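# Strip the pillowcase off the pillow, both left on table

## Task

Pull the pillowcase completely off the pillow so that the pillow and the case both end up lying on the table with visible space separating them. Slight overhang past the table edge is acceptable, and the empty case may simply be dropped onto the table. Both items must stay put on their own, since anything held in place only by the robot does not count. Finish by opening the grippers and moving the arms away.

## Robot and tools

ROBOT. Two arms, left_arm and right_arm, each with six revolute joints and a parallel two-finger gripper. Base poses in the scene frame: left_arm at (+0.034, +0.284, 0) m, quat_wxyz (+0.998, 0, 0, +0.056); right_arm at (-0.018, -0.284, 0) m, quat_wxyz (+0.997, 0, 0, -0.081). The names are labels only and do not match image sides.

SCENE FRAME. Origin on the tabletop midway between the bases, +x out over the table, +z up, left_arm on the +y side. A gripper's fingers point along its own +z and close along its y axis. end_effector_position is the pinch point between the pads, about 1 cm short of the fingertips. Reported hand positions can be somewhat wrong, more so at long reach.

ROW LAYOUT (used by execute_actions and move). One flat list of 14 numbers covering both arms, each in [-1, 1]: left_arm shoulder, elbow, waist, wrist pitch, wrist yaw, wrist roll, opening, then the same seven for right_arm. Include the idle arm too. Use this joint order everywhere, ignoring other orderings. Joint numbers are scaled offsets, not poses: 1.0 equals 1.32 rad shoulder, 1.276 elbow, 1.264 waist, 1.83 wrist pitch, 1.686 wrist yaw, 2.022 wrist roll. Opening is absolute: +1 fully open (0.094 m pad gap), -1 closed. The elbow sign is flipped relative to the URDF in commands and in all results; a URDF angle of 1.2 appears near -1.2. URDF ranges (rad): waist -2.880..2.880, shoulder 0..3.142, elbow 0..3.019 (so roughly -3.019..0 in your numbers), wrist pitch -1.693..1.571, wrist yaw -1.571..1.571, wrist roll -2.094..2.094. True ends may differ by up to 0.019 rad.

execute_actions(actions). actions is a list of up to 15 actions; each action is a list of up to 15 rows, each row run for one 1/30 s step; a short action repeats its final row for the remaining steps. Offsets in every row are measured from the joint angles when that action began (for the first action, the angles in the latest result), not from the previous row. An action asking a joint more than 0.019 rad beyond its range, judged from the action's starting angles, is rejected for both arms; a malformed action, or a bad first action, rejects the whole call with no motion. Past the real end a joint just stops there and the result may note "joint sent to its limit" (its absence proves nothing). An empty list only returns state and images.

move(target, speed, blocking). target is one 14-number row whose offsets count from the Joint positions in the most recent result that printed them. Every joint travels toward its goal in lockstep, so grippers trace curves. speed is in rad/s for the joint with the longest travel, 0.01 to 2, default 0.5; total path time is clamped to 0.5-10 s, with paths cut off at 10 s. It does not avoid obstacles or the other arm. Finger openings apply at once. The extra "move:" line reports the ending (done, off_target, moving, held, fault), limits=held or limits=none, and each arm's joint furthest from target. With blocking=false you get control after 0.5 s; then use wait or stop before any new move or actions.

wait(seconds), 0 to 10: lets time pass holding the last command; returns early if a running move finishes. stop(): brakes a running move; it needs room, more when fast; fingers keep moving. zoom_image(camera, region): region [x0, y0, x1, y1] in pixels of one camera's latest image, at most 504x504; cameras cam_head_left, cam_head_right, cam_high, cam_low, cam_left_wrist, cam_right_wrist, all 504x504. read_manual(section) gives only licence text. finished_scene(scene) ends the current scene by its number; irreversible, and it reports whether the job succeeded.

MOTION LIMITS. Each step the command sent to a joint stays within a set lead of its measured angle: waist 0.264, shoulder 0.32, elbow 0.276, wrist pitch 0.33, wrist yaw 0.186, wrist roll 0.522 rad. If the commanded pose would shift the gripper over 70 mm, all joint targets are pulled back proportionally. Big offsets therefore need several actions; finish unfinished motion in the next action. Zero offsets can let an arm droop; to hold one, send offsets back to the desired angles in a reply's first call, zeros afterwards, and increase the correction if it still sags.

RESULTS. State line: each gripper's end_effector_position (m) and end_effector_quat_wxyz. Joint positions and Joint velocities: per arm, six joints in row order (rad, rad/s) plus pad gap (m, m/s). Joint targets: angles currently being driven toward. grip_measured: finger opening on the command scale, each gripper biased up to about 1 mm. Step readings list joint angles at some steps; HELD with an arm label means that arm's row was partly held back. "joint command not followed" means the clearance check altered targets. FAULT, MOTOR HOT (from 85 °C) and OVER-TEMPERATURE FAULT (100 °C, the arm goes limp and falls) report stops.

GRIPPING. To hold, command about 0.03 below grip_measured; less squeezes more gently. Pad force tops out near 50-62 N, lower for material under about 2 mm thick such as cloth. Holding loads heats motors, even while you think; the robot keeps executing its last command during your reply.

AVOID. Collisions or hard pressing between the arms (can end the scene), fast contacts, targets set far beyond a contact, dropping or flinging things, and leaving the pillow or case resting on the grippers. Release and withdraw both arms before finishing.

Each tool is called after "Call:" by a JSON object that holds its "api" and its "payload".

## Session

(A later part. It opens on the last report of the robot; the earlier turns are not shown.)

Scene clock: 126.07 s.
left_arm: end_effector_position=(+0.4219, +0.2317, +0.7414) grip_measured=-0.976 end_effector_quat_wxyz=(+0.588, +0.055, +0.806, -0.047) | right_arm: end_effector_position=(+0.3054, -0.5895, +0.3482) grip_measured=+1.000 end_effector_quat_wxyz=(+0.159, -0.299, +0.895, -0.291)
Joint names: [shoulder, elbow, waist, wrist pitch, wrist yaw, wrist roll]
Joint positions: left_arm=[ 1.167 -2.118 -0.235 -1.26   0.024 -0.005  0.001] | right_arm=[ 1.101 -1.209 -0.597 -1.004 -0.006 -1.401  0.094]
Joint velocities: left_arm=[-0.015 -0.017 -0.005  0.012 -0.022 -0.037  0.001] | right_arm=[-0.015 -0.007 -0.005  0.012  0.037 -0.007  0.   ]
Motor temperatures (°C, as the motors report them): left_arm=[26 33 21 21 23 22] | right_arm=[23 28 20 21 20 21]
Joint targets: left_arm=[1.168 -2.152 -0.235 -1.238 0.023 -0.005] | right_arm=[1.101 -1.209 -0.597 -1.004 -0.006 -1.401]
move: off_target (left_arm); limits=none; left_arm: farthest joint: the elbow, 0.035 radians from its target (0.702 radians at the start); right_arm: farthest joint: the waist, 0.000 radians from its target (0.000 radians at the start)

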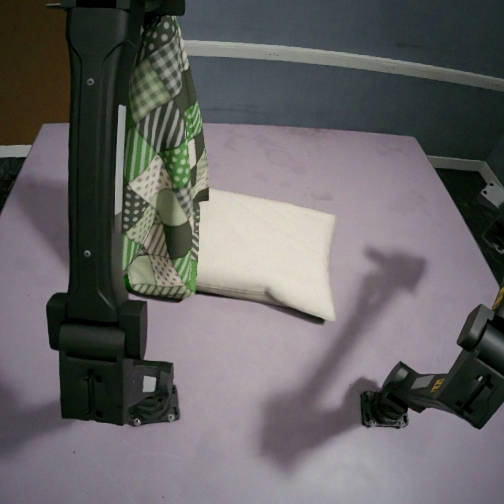

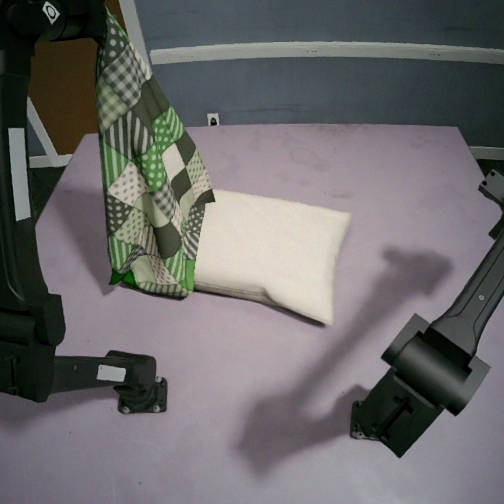

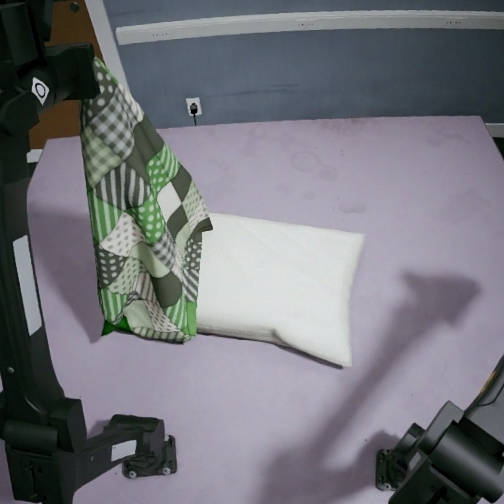

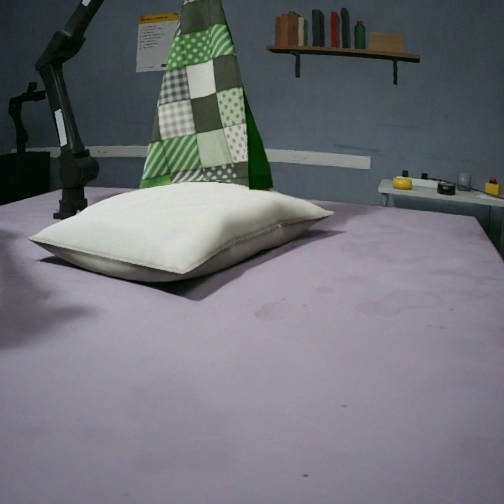

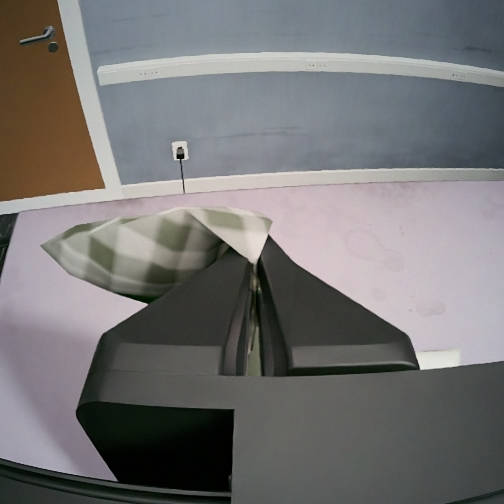

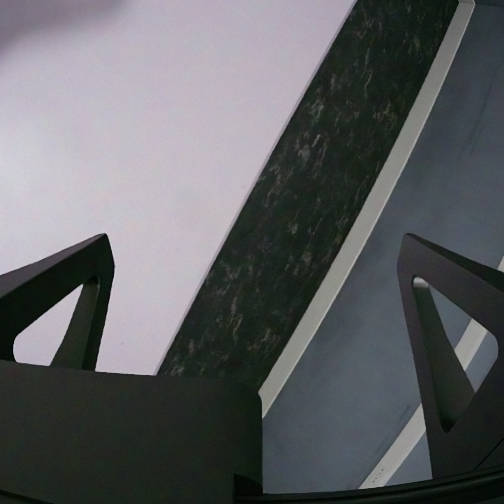

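Call:
{"api": "move", "payload": {"target": [0.1,0,0.55,0,0,0,-1,0,0,0,0,0,0,1], "speed": 0.3}}

Call:
{"api": "move", "payload": {"target": [0.3,0.4,0,0.1,0,0,-1,0,0,0,0,0,0,1], "speed": 0.4}}

Scene clock: 137.10 s.
left_arm: end_effector_position=(+0.4285, +0.5329, +0.6871) grip_measured=-0.976 end_effector_quat_wxyz=(+0.517, -0.234, +0.812, +0.140) | right_arm: end_effector_position=(+0.3054, -0.5895, +0.3482) grip_measured=+1.000 end_effector_quat_wxyz=(+0.159, -0.299, +0.895, -0.291)
Joint names: [shoulder, elbow, waist, wrist pitch, wrist yaw, wrist roll]
Joint positions: left_arm=[ 1.293 -2.111  0.459 -1.26   0.024 -0.005  0.001] | right_arm=[ 1.101 -1.209 -0.597 -1.004 -0.006 -1.401  0.094]
Joint velocities: left_arm=[-0.005  0.007 -0.005 -0.002 -0.022 -0.022 -0.   ] | right_arm=[ 0.005  0.002 -0.015 -0.007 -0.007  0.022  0.   ]
Motor temperatures (°C, as the motors report them): left_arm=[26 30 21 21 23 22] | right_arm=[23 28 20 21 20 21]
Joint targets: left_arm=[1.299 -2.117 0.460 -1.260 0.024 -0.005] | right_arm=[1.101 -1.209 -0.597 -1.004 -0.006 -1.401]
move: done; limits=none; left_arm: farthest joint: the elbow, 0.007 radians from its target (0.000 radians at the start); right_arm: farthest joint: the waist, 0.000 radians from its target (0.000 radians at the start)

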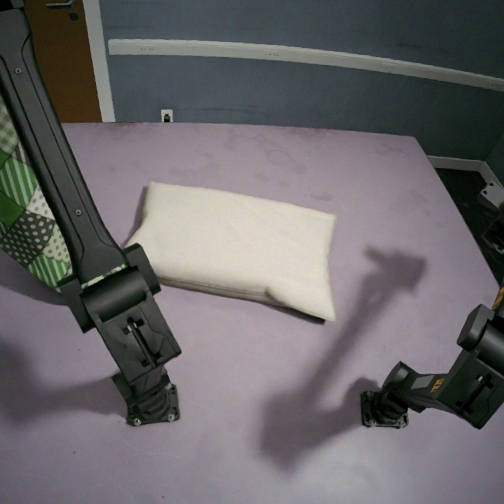

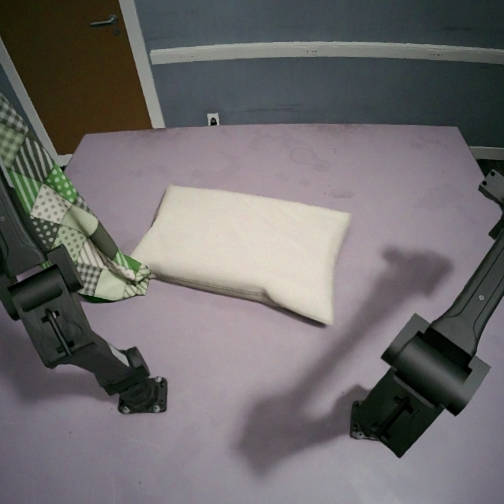

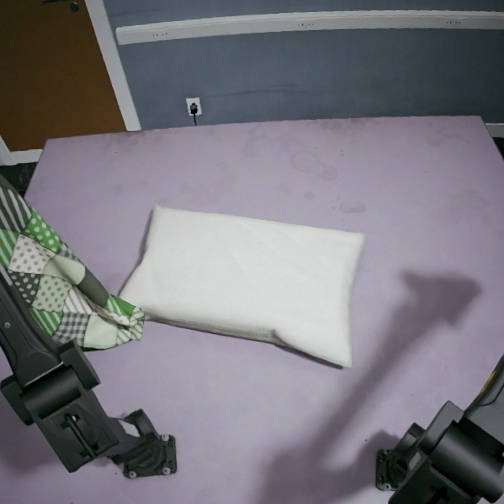

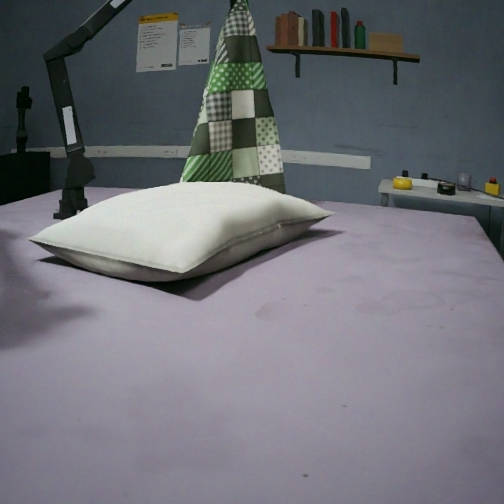

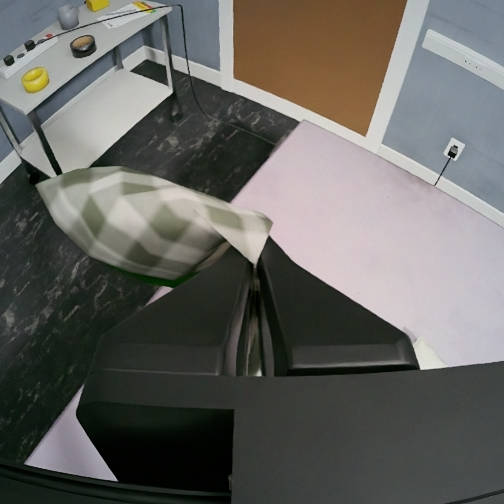

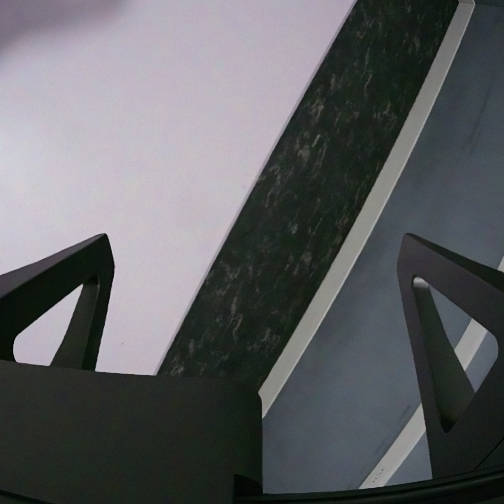

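Scene clock: 138.93 s.
left_arm: end_effector_position=(+0.5451, +0.6079, +0.2226) grip_measured=-0.976 end_effector_quat_wxyz=(+0.177, -0.278, +0.943, +0.039) | right_arm: end_effector_position=(+0.3054, -0.5895, +0.3482) grip_measured=+1.000 end_effector_quat_wxyz=(+0.159, -0.299, +0.895, -0.291)
Joint names: [shoulder, elbow, waist, wrist pitch, wrist yaw, wrist roll]
Joint positions: left_arm=[ 1.701 -1.583  0.459 -1.089  0.024 -0.005  0.001] | right_arm=[ 1.101 -1.209 -0.597 -1.004 -0.006 -1.401  0.094]
Joint velocities: left_arm=[ 0.015 -0.007 -0.005 -0.007  0.066 -0.037 -0.001] | right_arm=[ 0.024  0.012 -0.005 -0.007 -0.051 -0.11   0.   ]
Motor temperatures (°C, as the motors report them): left_arm=[26 30 21 21 23 22] | right_arm=[23 28 20 21 20 21]
Joint targets: left_arm=[1.689 -1.601 0.459 -1.076 0.024 -0.005] | right_arm=[1.101 -1.209 -0.597 -1.004 -0.006 -1.401]
move: done; limits=none; left_arm: farthest joint: the elbow, 0.017 radians from its target (0.511 radians at the start); right_arm: farthest joint: the waist, 0.000 radians from its target (0.000 radians at the start)

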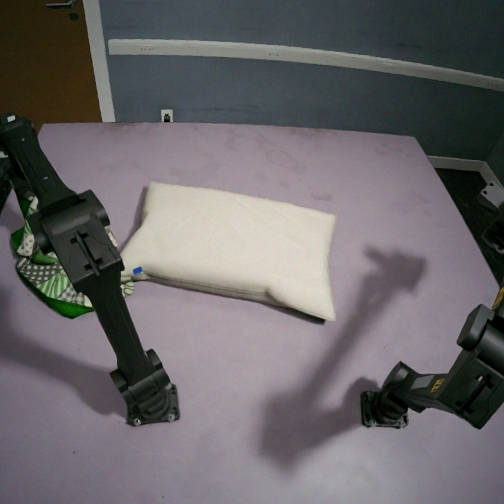

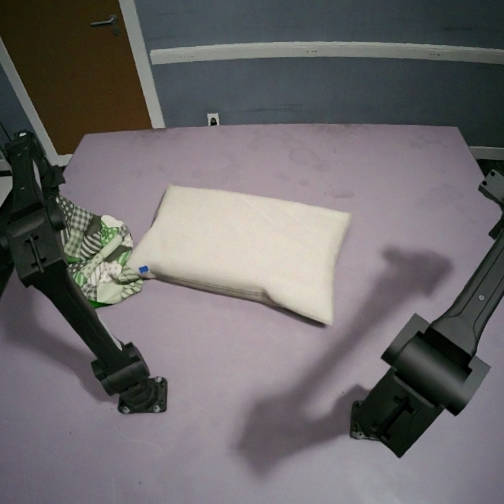

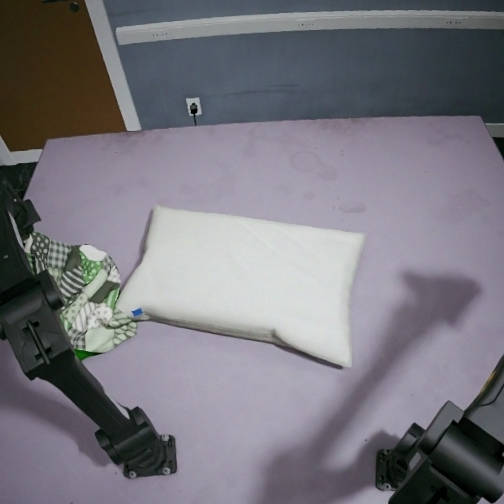

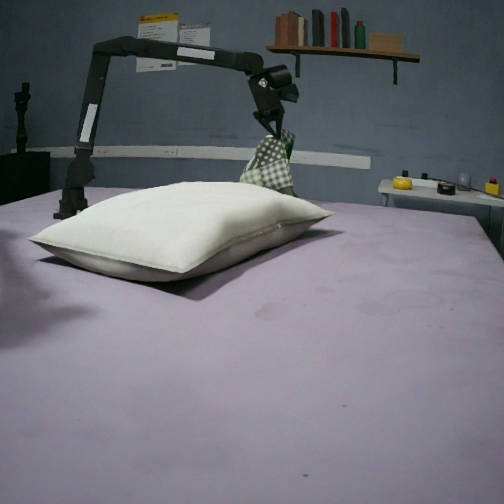

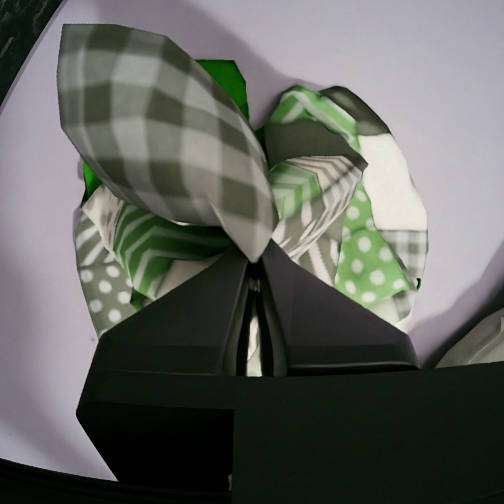

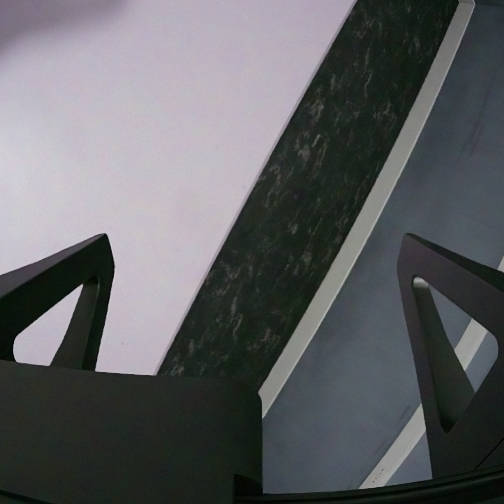

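Call:
{"api": "move", "payload": {"target": [-0.48,-0.42,0,-0.1,0,0,-1,0,0,0,0,0,0,1], "speed": 0.4}}

Call:
{"api": "move", "payload": {"target": [0,0,0.65,0,0,0,-1,0,0,0,0,0,0,1], "speed": 0.3}}

Call:
{"api": "move", "payload": {"target": [0.2,0.5,0,0,0,0,-1,0,0,0,0,0,0,1], "speed": 0.4}}

Scene clock: 153.57 s.
left_arm: end_effector_position=(+0.3149, +0.4599, +0.7639) grip_measured=-0.976 end_effector_quat_wxyz=(+0.595, -0.217, +0.756, +0.163) | right_arm: end_effector_position=(+0.3054, -0.5895, +0.3482) grip_measured=+1.000 end_effector_quat_wxyz=(+0.159, -0.299, +0.895, -0.291)
Joint names: [shoulder, elbow, waist, wrist pitch, wrist yaw, wrist roll]
Joint positions: left_arm=[ 1.063 -2.096  0.459 -1.273  0.024 -0.005  0.001] | right_arm=[ 1.101 -1.209 -0.597 -1.004 -0.006 -1.401  0.094]
Joint velocities: left_arm=[ 0.005  0.002 -0.005 -0.002  0.051 -0.022 -0.001] | right_arm=[-0.005 -0.012 -0.005  0.007  0.037 -0.051  0.   ]
Motor temperatures (°C, as the motors report them): left_arm=[26 30 21 21 23 22] | right_arm=[23 28 20 21 20 21]
Joint targets: left_arm=[1.067 -2.119 0.459 -1.272 0.024 -0.005] | right_arm=[1.101 -1.209 -0.597 -1.004 -0.006 -1.401]
move: off_target (left_arm); limits=none; left_arm: farthest joint: the elbow, 0.023 radians from its target (0.536 radians at the start); right_arm: farthest joint: the waist, 0.000 radians from its target (0.000 radians at the start)

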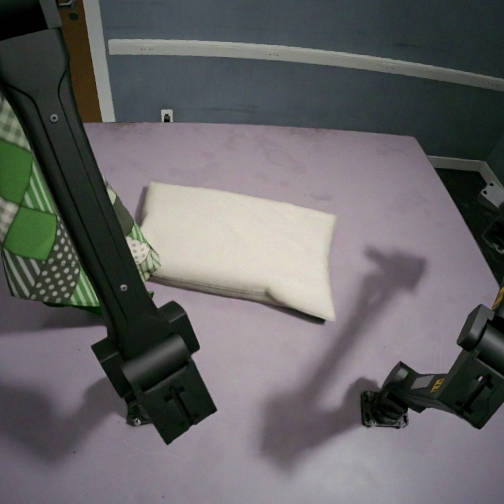

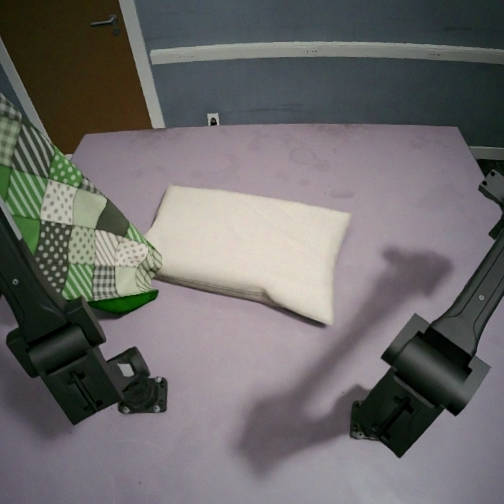

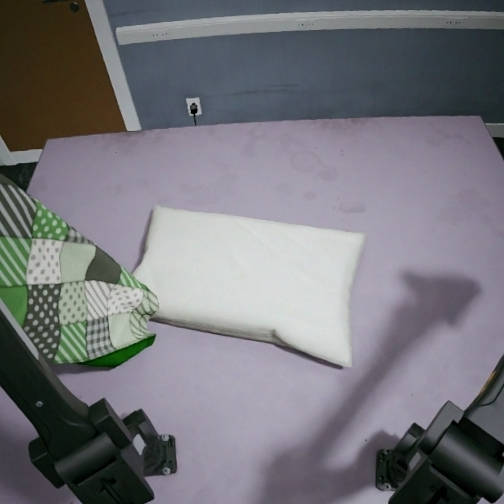

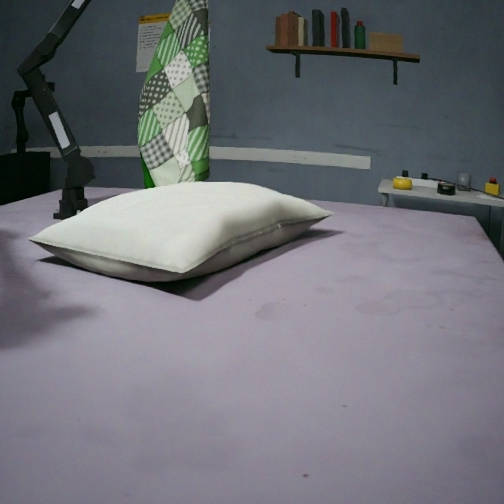

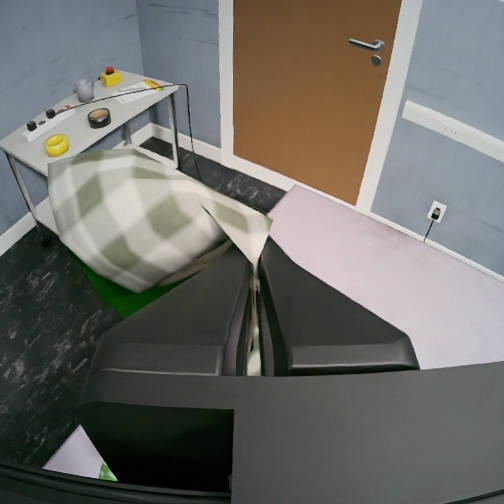

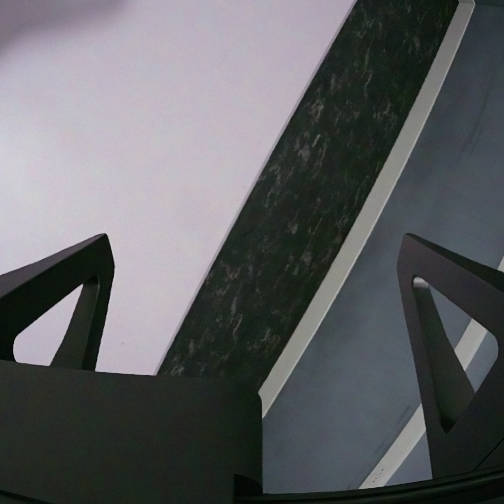

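Scene clock: 156.63 s.
left_arm: end_effector_position=(+0.0982, +0.6112, +0.7610) grip_measured=-0.976 end_effector_quat_wxyz=(+0.479, -0.501, +0.609, +0.385) | right_arm: end_effector_position=(+0.3054, -0.5895, +0.3482) grip_measured=+1.000 end_effector_quat_wxyz=(+0.159, -0.299, +0.895, -0.291)
Joint names: [shoulder, elbow, waist, wrist pitch, wrist yaw, wrist roll]
Joint positions: left_arm=[ 1.063 -2.089  1.277 -1.274  0.024 -0.005  0.001] | right_arm=[ 1.101 -1.209 -0.597 -1.004 -0.006 -1.401  0.094]
Joint velocities: left_arm=[-0.015  0.017 -0.015 -0.012 -0.007  0.037 -0.   ] | right_arm=[ 0.005 -0.017 -0.015 -0.032 -0.007  0.007  0.   ]
Motor temperatures (°C, as the motors report them): left_arm=[26 30 21 21 23 22] | right_arm=[23 28 20 21 20 21]
Joint targets: left_arm=[1.063 -2.096 1.281 -1.273 0.024 -0.005] | right_arm=[1.101 -1.209 -0.597 -1.004 -0.006 -1.401]
move: done; limits=none; left_arm: farthest joint: the elbow, 0.007 radians from its target (0.000 radians at the start); right_arm: farthest joint: the waist, 0.000 radians from its target (0.000 radians at the start)

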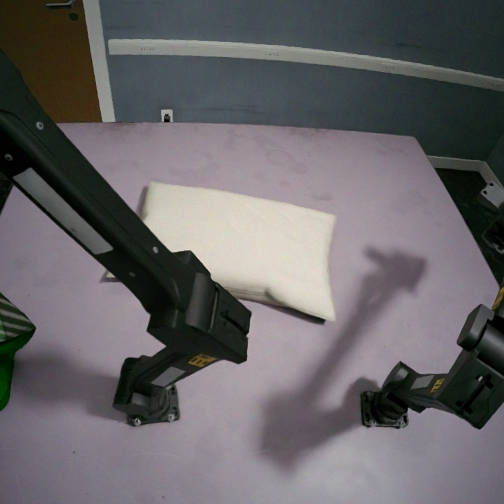

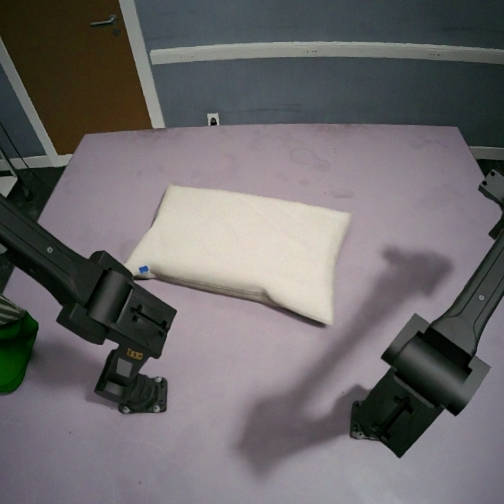

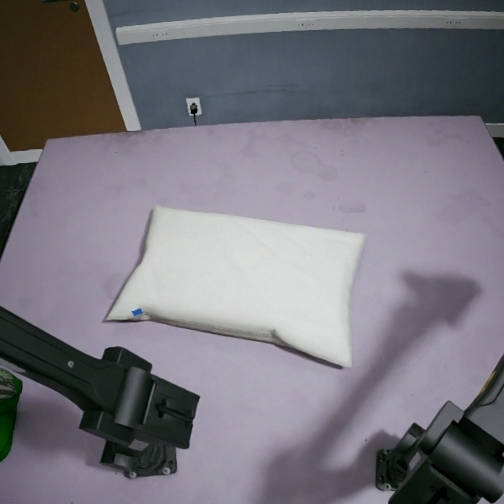

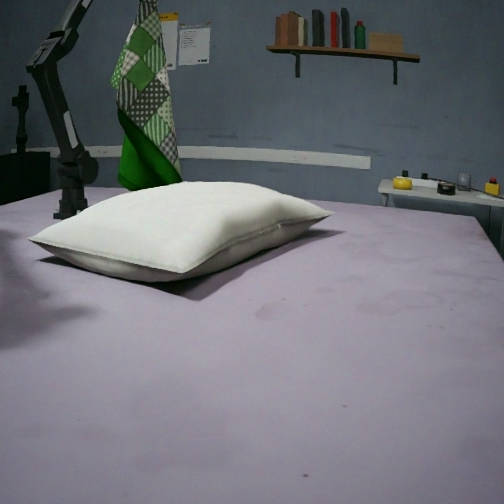

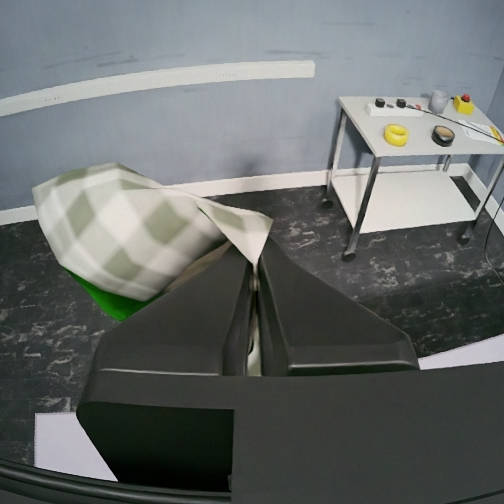

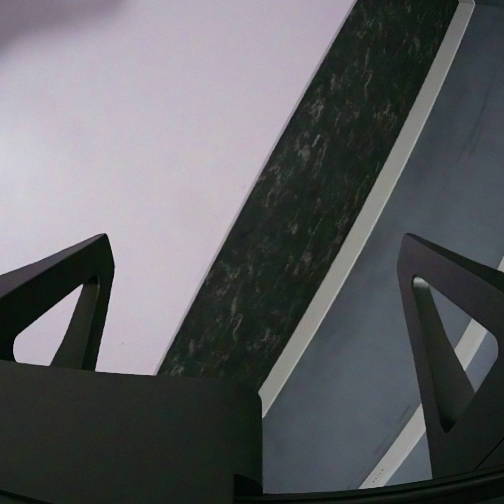

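Scene clock: 158.67 s.
left_arm: end_effector_position=(+0.1237, +0.7494, +0.3308) grip_measured=-0.976 end_effector_quat_wxyz=(+0.163, -0.627, +0.752, +0.120) | right_arm: end_effector_position=(+0.3054, -0.5895, +0.3482) grip_measured=+1.000 end_effector_quat_wxyz=(+0.159, -0.299, +0.895, -0.291)
Joint names: [shoulder, elbow, waist, wrist pitch, wrist yaw, wrist roll]
Joint positions: left_arm=[ 1.328 -1.438  1.277 -1.274  0.024 -0.005  0.001] | right_arm=[ 1.101 -1.209 -0.597 -1.004 -0.006 -1.401  0.094]
Joint velocities: left_arm=[-0.015 -0.017 -0.005  0.007 -0.051 -0.037 -0.   ] | right_arm=[0.015 0.002 0.005 0.012 0.022 0.007 0.   ]
Motor temperatures (°C, as the motors report them): left_arm=[26 29 21 21 23 22] | right_arm=[23 28 20 21 20 21]
Joint targets: left_arm=[1.327 -1.451 1.277 -1.274 0.024 -0.005] | right_arm=[1.101 -1.209 -0.597 -1.004 -0.006 -1.401]
move: done; limits=none; left_arm: farthest joint: the elbow, 0.013 radians from its target (0.638 radians at the start); right_arm: farthest joint: the waist, 0.000 radians from its target (0.000 radians at the start)

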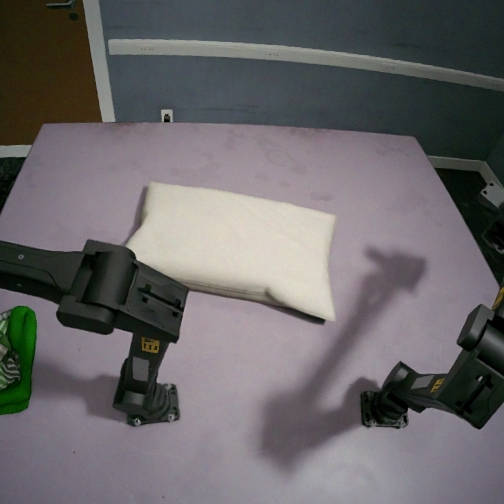

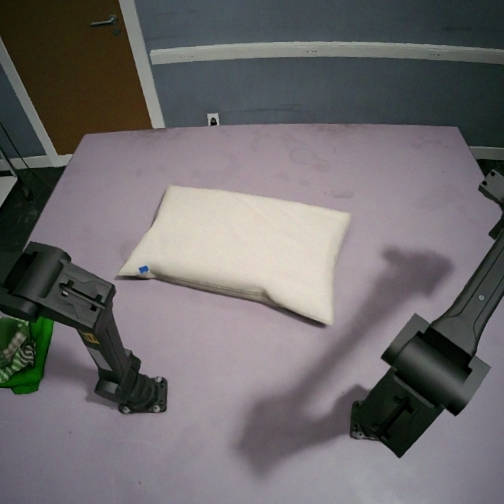

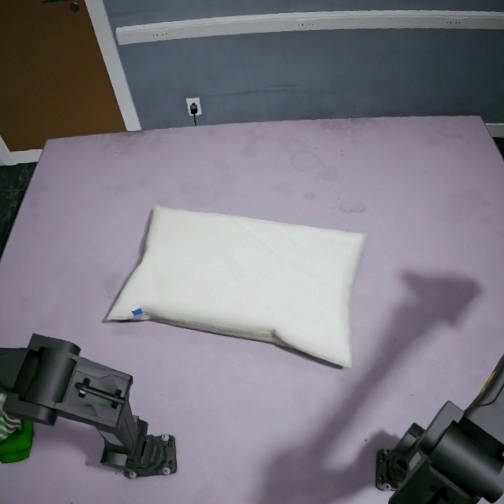

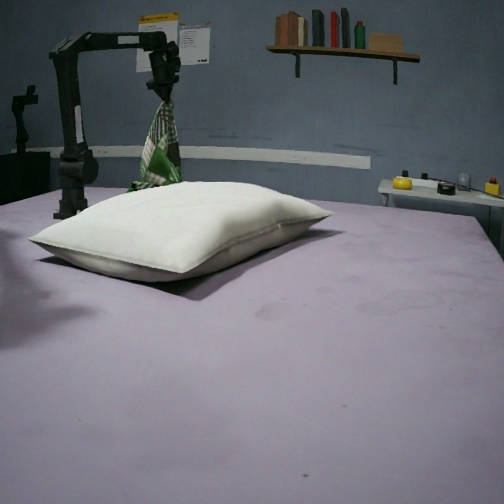

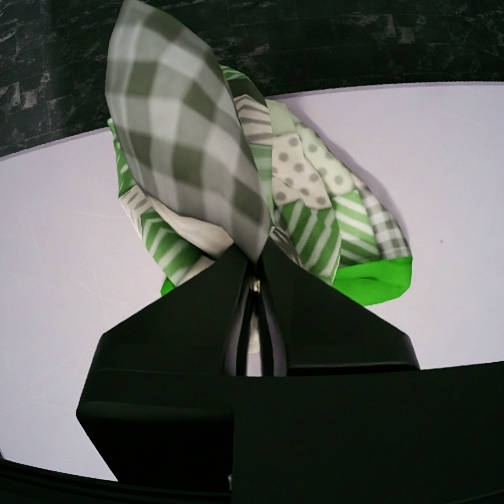

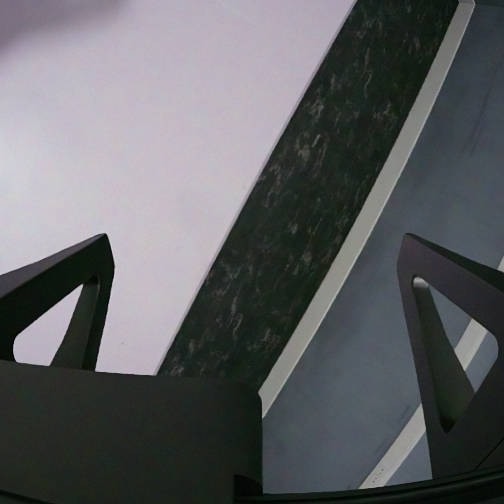

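Near the edge; pull in a bit, then release and rise.

Call:
{"api": "move", "payload": {"target": [-0.15,0.15,0,0,0,0,-1,0,0,0,0,0,0,1]}}

Call:
{"api": "move", "payload": {"target": [0,0,0,0,0,0,1,0,0,0,0,0,0,1]}}

Call:
{"api": "move", "payload": {"target": [-0.15,-0.3,0,0,0,0,1,0,0,0,0,0,0,1]}}

Scene clock: 165.50 s.
left_arm: end_effector_position=(+0.1100, +0.6750, +0.3198) grip_measured=-0.976 end_effector_quat_wxyz=(+0.165, -0.627, +0.752, +0.121) | right_arm: end_effector_position=(+0.3054, -0.5895, +0.3482) grip_measured=+1.000 end_effector_quat_wxyz=(+0.159, -0.299, +0.895, -0.291)
Joint names: [shoulder, elbow, waist, wrist pitch, wrist yaw, wrist roll]
Joint positions: left_arm=[ 1.126 -1.241  1.277 -1.274  0.024 -0.005  0.001] | right_arm=[ 1.101 -1.209 -0.597 -1.004 -0.006 -1.401  0.094]
Joint velocities: left_arm=[ 0.005 -0.007 -0.015 -0.012 -0.037 -0.037  0.   ] | right_arm=[-0.005 -0.002 -0.015  0.007  0.037 -0.081  0.   ]
Motor temperatures (°C, as the motors report them): left_arm=[26 29 21 21 23 22] | right_arm=[23 28 20 21 20 21]
Joint targets: left_arm=[1.130 -1.247 1.277 -1.274 0.024 -0.005] | right_arm=[1.101 -1.209 -0.597 -1.004 -0.006 -1.401]
move: done; limits=none; left_arm: farthest joint: the elbow, 0.006 radians from its target (0.192 radians at the start); right_arm: farthest joint: the waist, 0.000 radians from its target (0.000 radians at the start)

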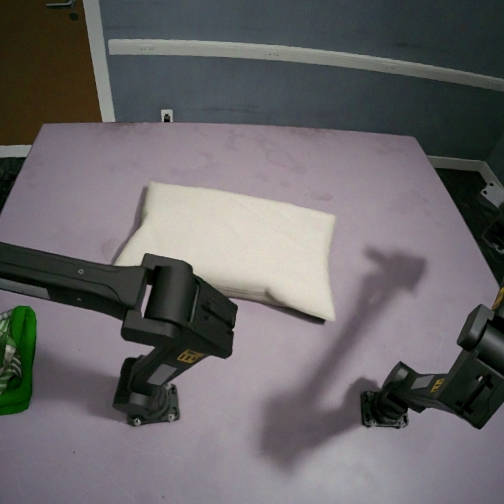

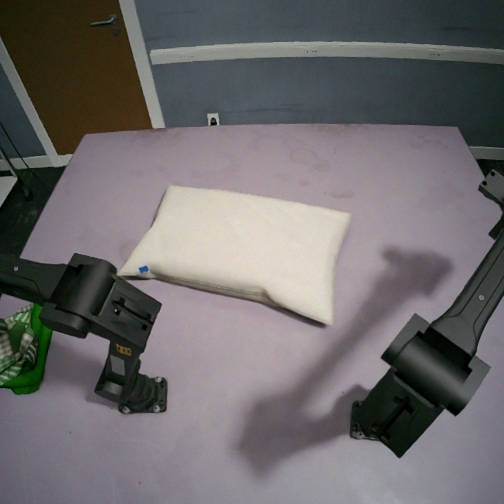

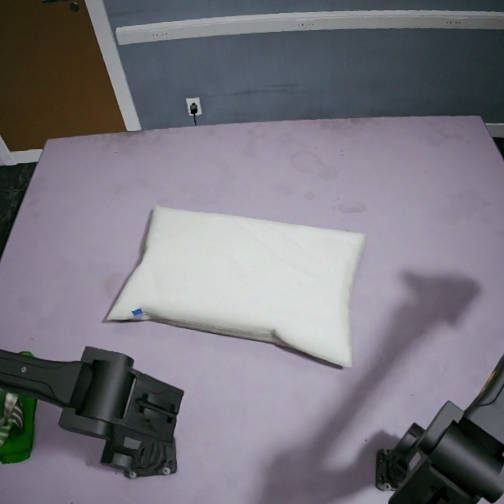

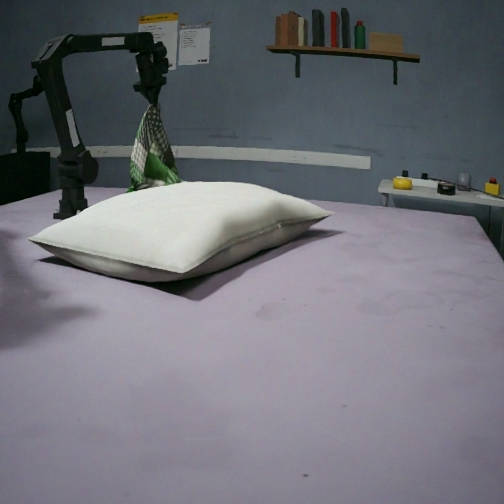

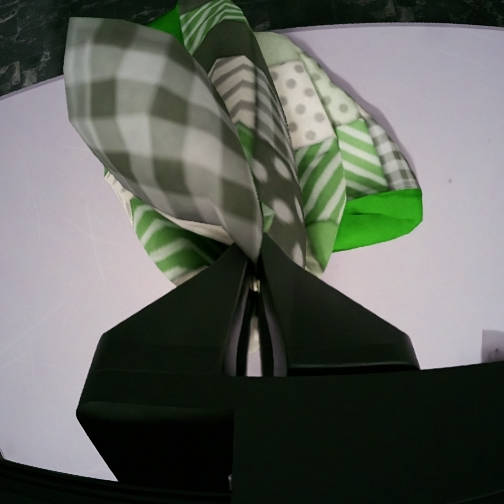

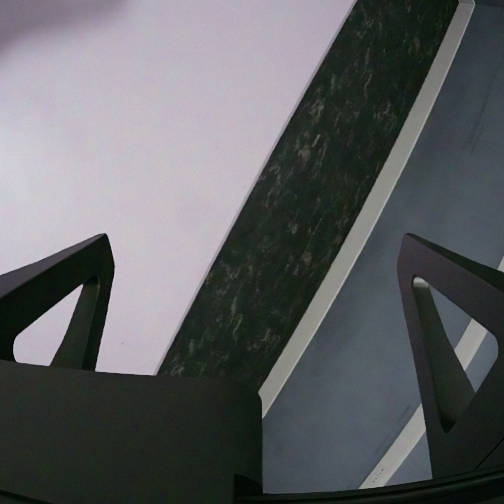

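Scene clock: 166.00 s.
left_arm: end_effector_position=(+0.1099, +0.6744, +0.3182) grip_measured=+1.000 end_effector_quat_wxyz=(+0.163, -0.627, +0.752, +0.120) | right_arm: end_effector_position=(+0.3054, -0.5895, +0.3482) grip_measured=+1.000 end_effector_quat_wxyz=(+0.159, -0.299, +0.895, -0.291)
Joint names: [shoulder, elbow, waist, wrist pitch, wrist yaw, wrist roll]
Joint positions: left_arm=[ 1.126 -1.237  1.277 -1.274  0.024 -0.005  0.094] | right_arm=[ 1.101 -1.209 -0.597 -1.004 -0.006 -1.401  0.094]
Joint velocities: left_arm=[-0.005  0.017  0.005 -0.012  0.066  0.051 -0.   ] | right_arm=[-0.005 -0.002 -0.005  0.002 -0.037 -0.081  0.   ]
Motor temperatures (°C, as the motors report them): left_arm=[26 29 21 21 23 22] | right_arm=[23 28 20 21 20 21]
Joint targets: left_arm=[1.126 -1.241 1.277 -1.274 0.024 -0.005] | right_arm=[1.101 -1.209 -0.597 -1.004 -0.006 -1.401]
move: done; limits=none; left_arm: farthest joint: the elbow, 0.004 radians from its target (0.000 radians at the start); right_arm: farthest joint: the waist, 0.000 radians from its target (0.000 radians at the start)

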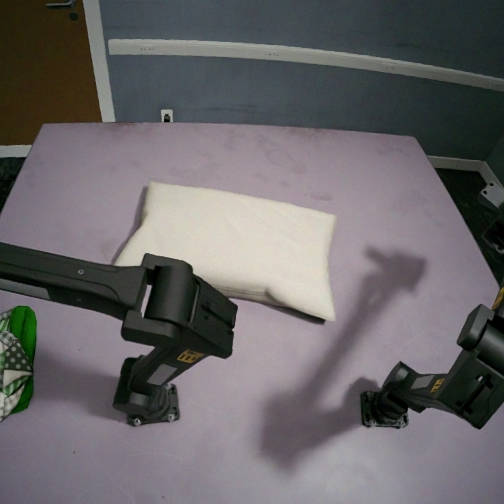

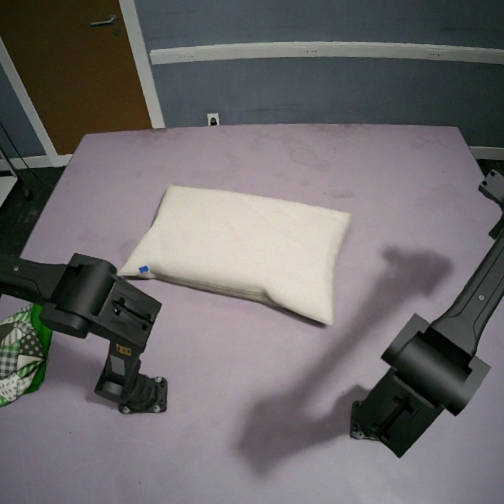

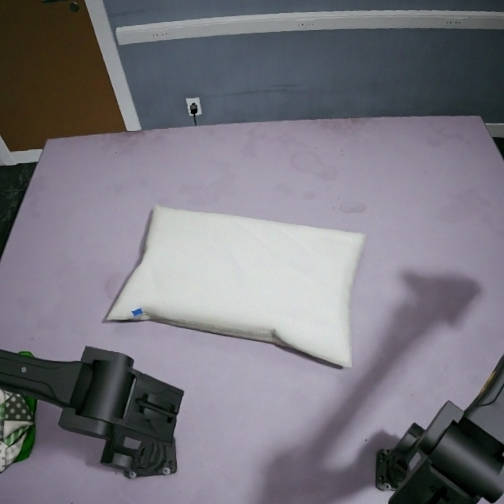

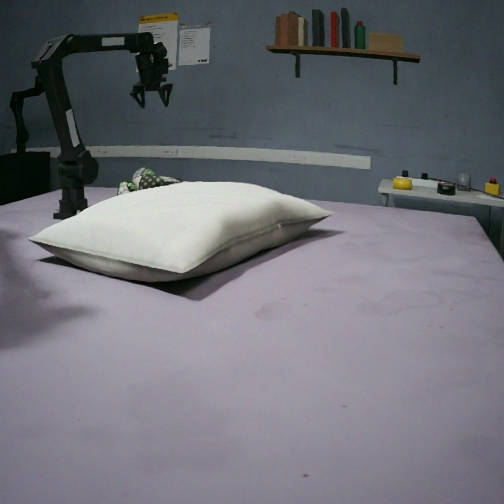

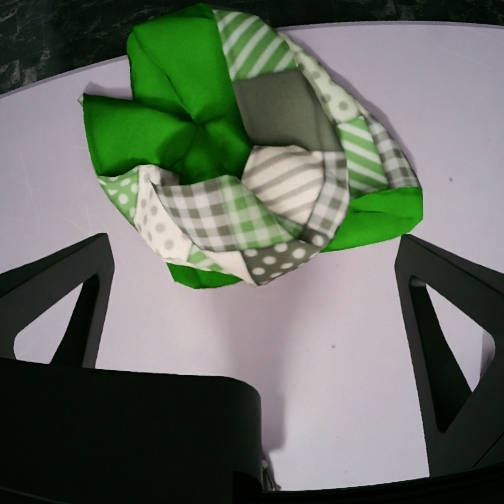

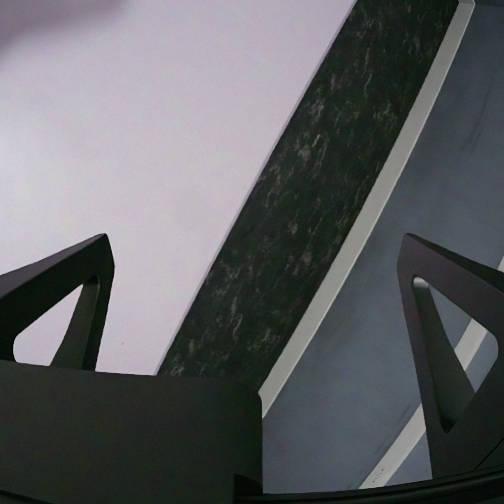

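Scene clock: 167.50 s.
left_arm: end_effector_position=(+0.1008, +0.6251, +0.5732) grip_measured=+1.000 end_effector_quat_wxyz=(+0.367, -0.563, +0.681, +0.290) | right_arm: end_effector_position=(+0.3054, -0.5895, +0.3482) grip_measured=+1.000 end_effector_quat_wxyz=(+0.159, -0.299, +0.895, -0.291)
Joint names: [shoulder, elbow, waist, wrist pitch, wrist yaw, wrist roll]
Joint positions: left_arm=[ 0.919 -1.595  1.277 -1.274  0.024 -0.005  0.094] | right_arm=[ 1.101 -1.209 -0.597 -1.004 -0.006 -1.401  0.094]
Joint velocities: left_arm=[-0.005 -0.007 -0.024 -0.022  0.051  0.007  0.   ] | right_arm=[-0.024 -0.027 -0.005 -0.007 -0.051  0.022  0.   ]
Motor temperatures (°C, as the motors report them): left_arm=[26 30 21 21 23 22] | right_arm=[23 28 20 21 20 21]
Joint targets: left_arm=[0.929 -1.620 1.277 -1.274 0.024 -0.005] | right_arm=[1.101 -1.209 -0.597 -1.004 -0.006 -1.401]
move: off_target (left_arm); limits=none; left_arm: farthest joint: the elbow, 0.025 radians from its target (0.383 radians at the start); right_arm: farthest joint: the waist, 0.000 radians from its target (0.000 radians at the start)

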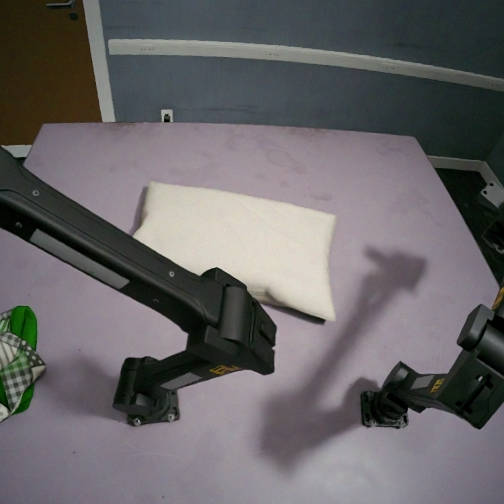

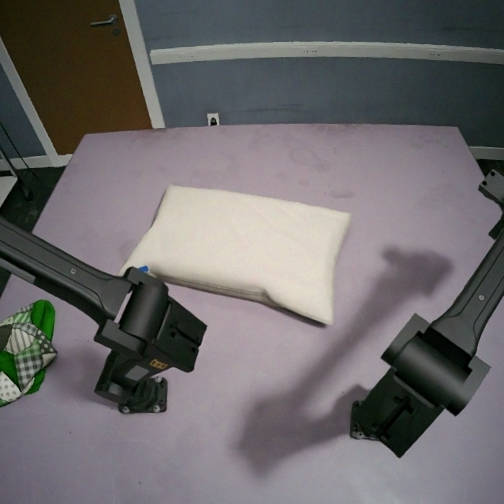

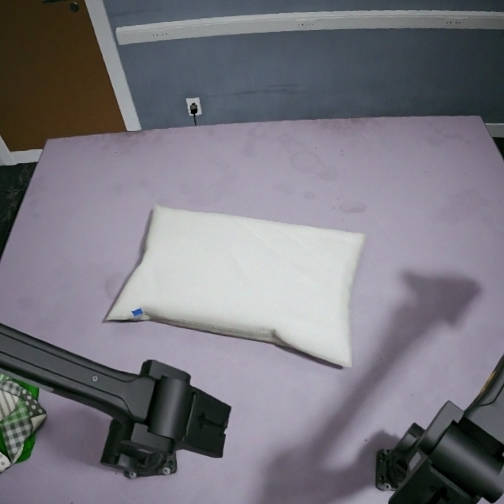

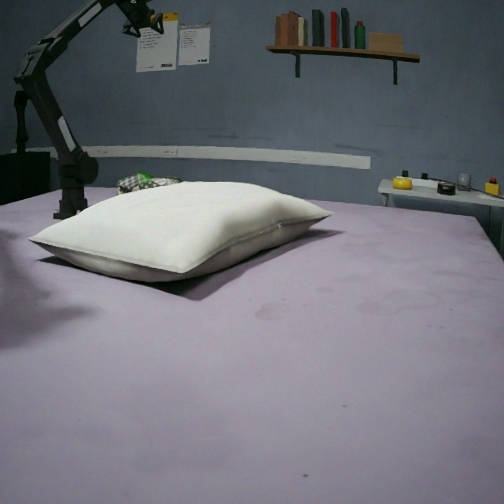

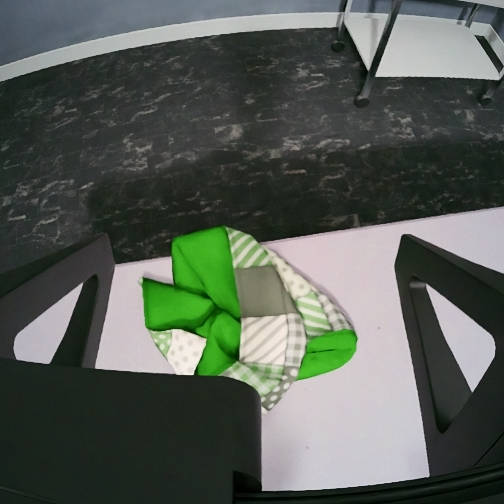

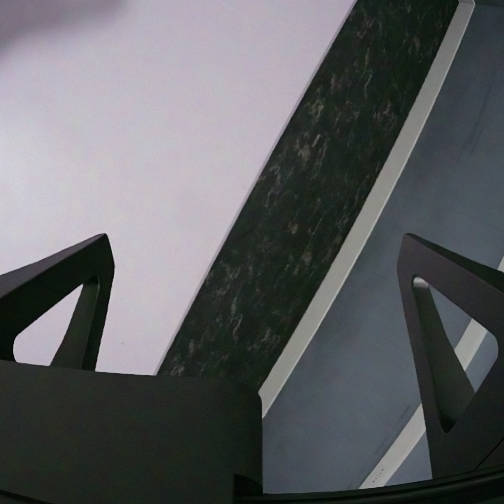

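Call:
{"api": "finished_scene", "payload": {"scene": 1}}

The scene is finished: the task was done.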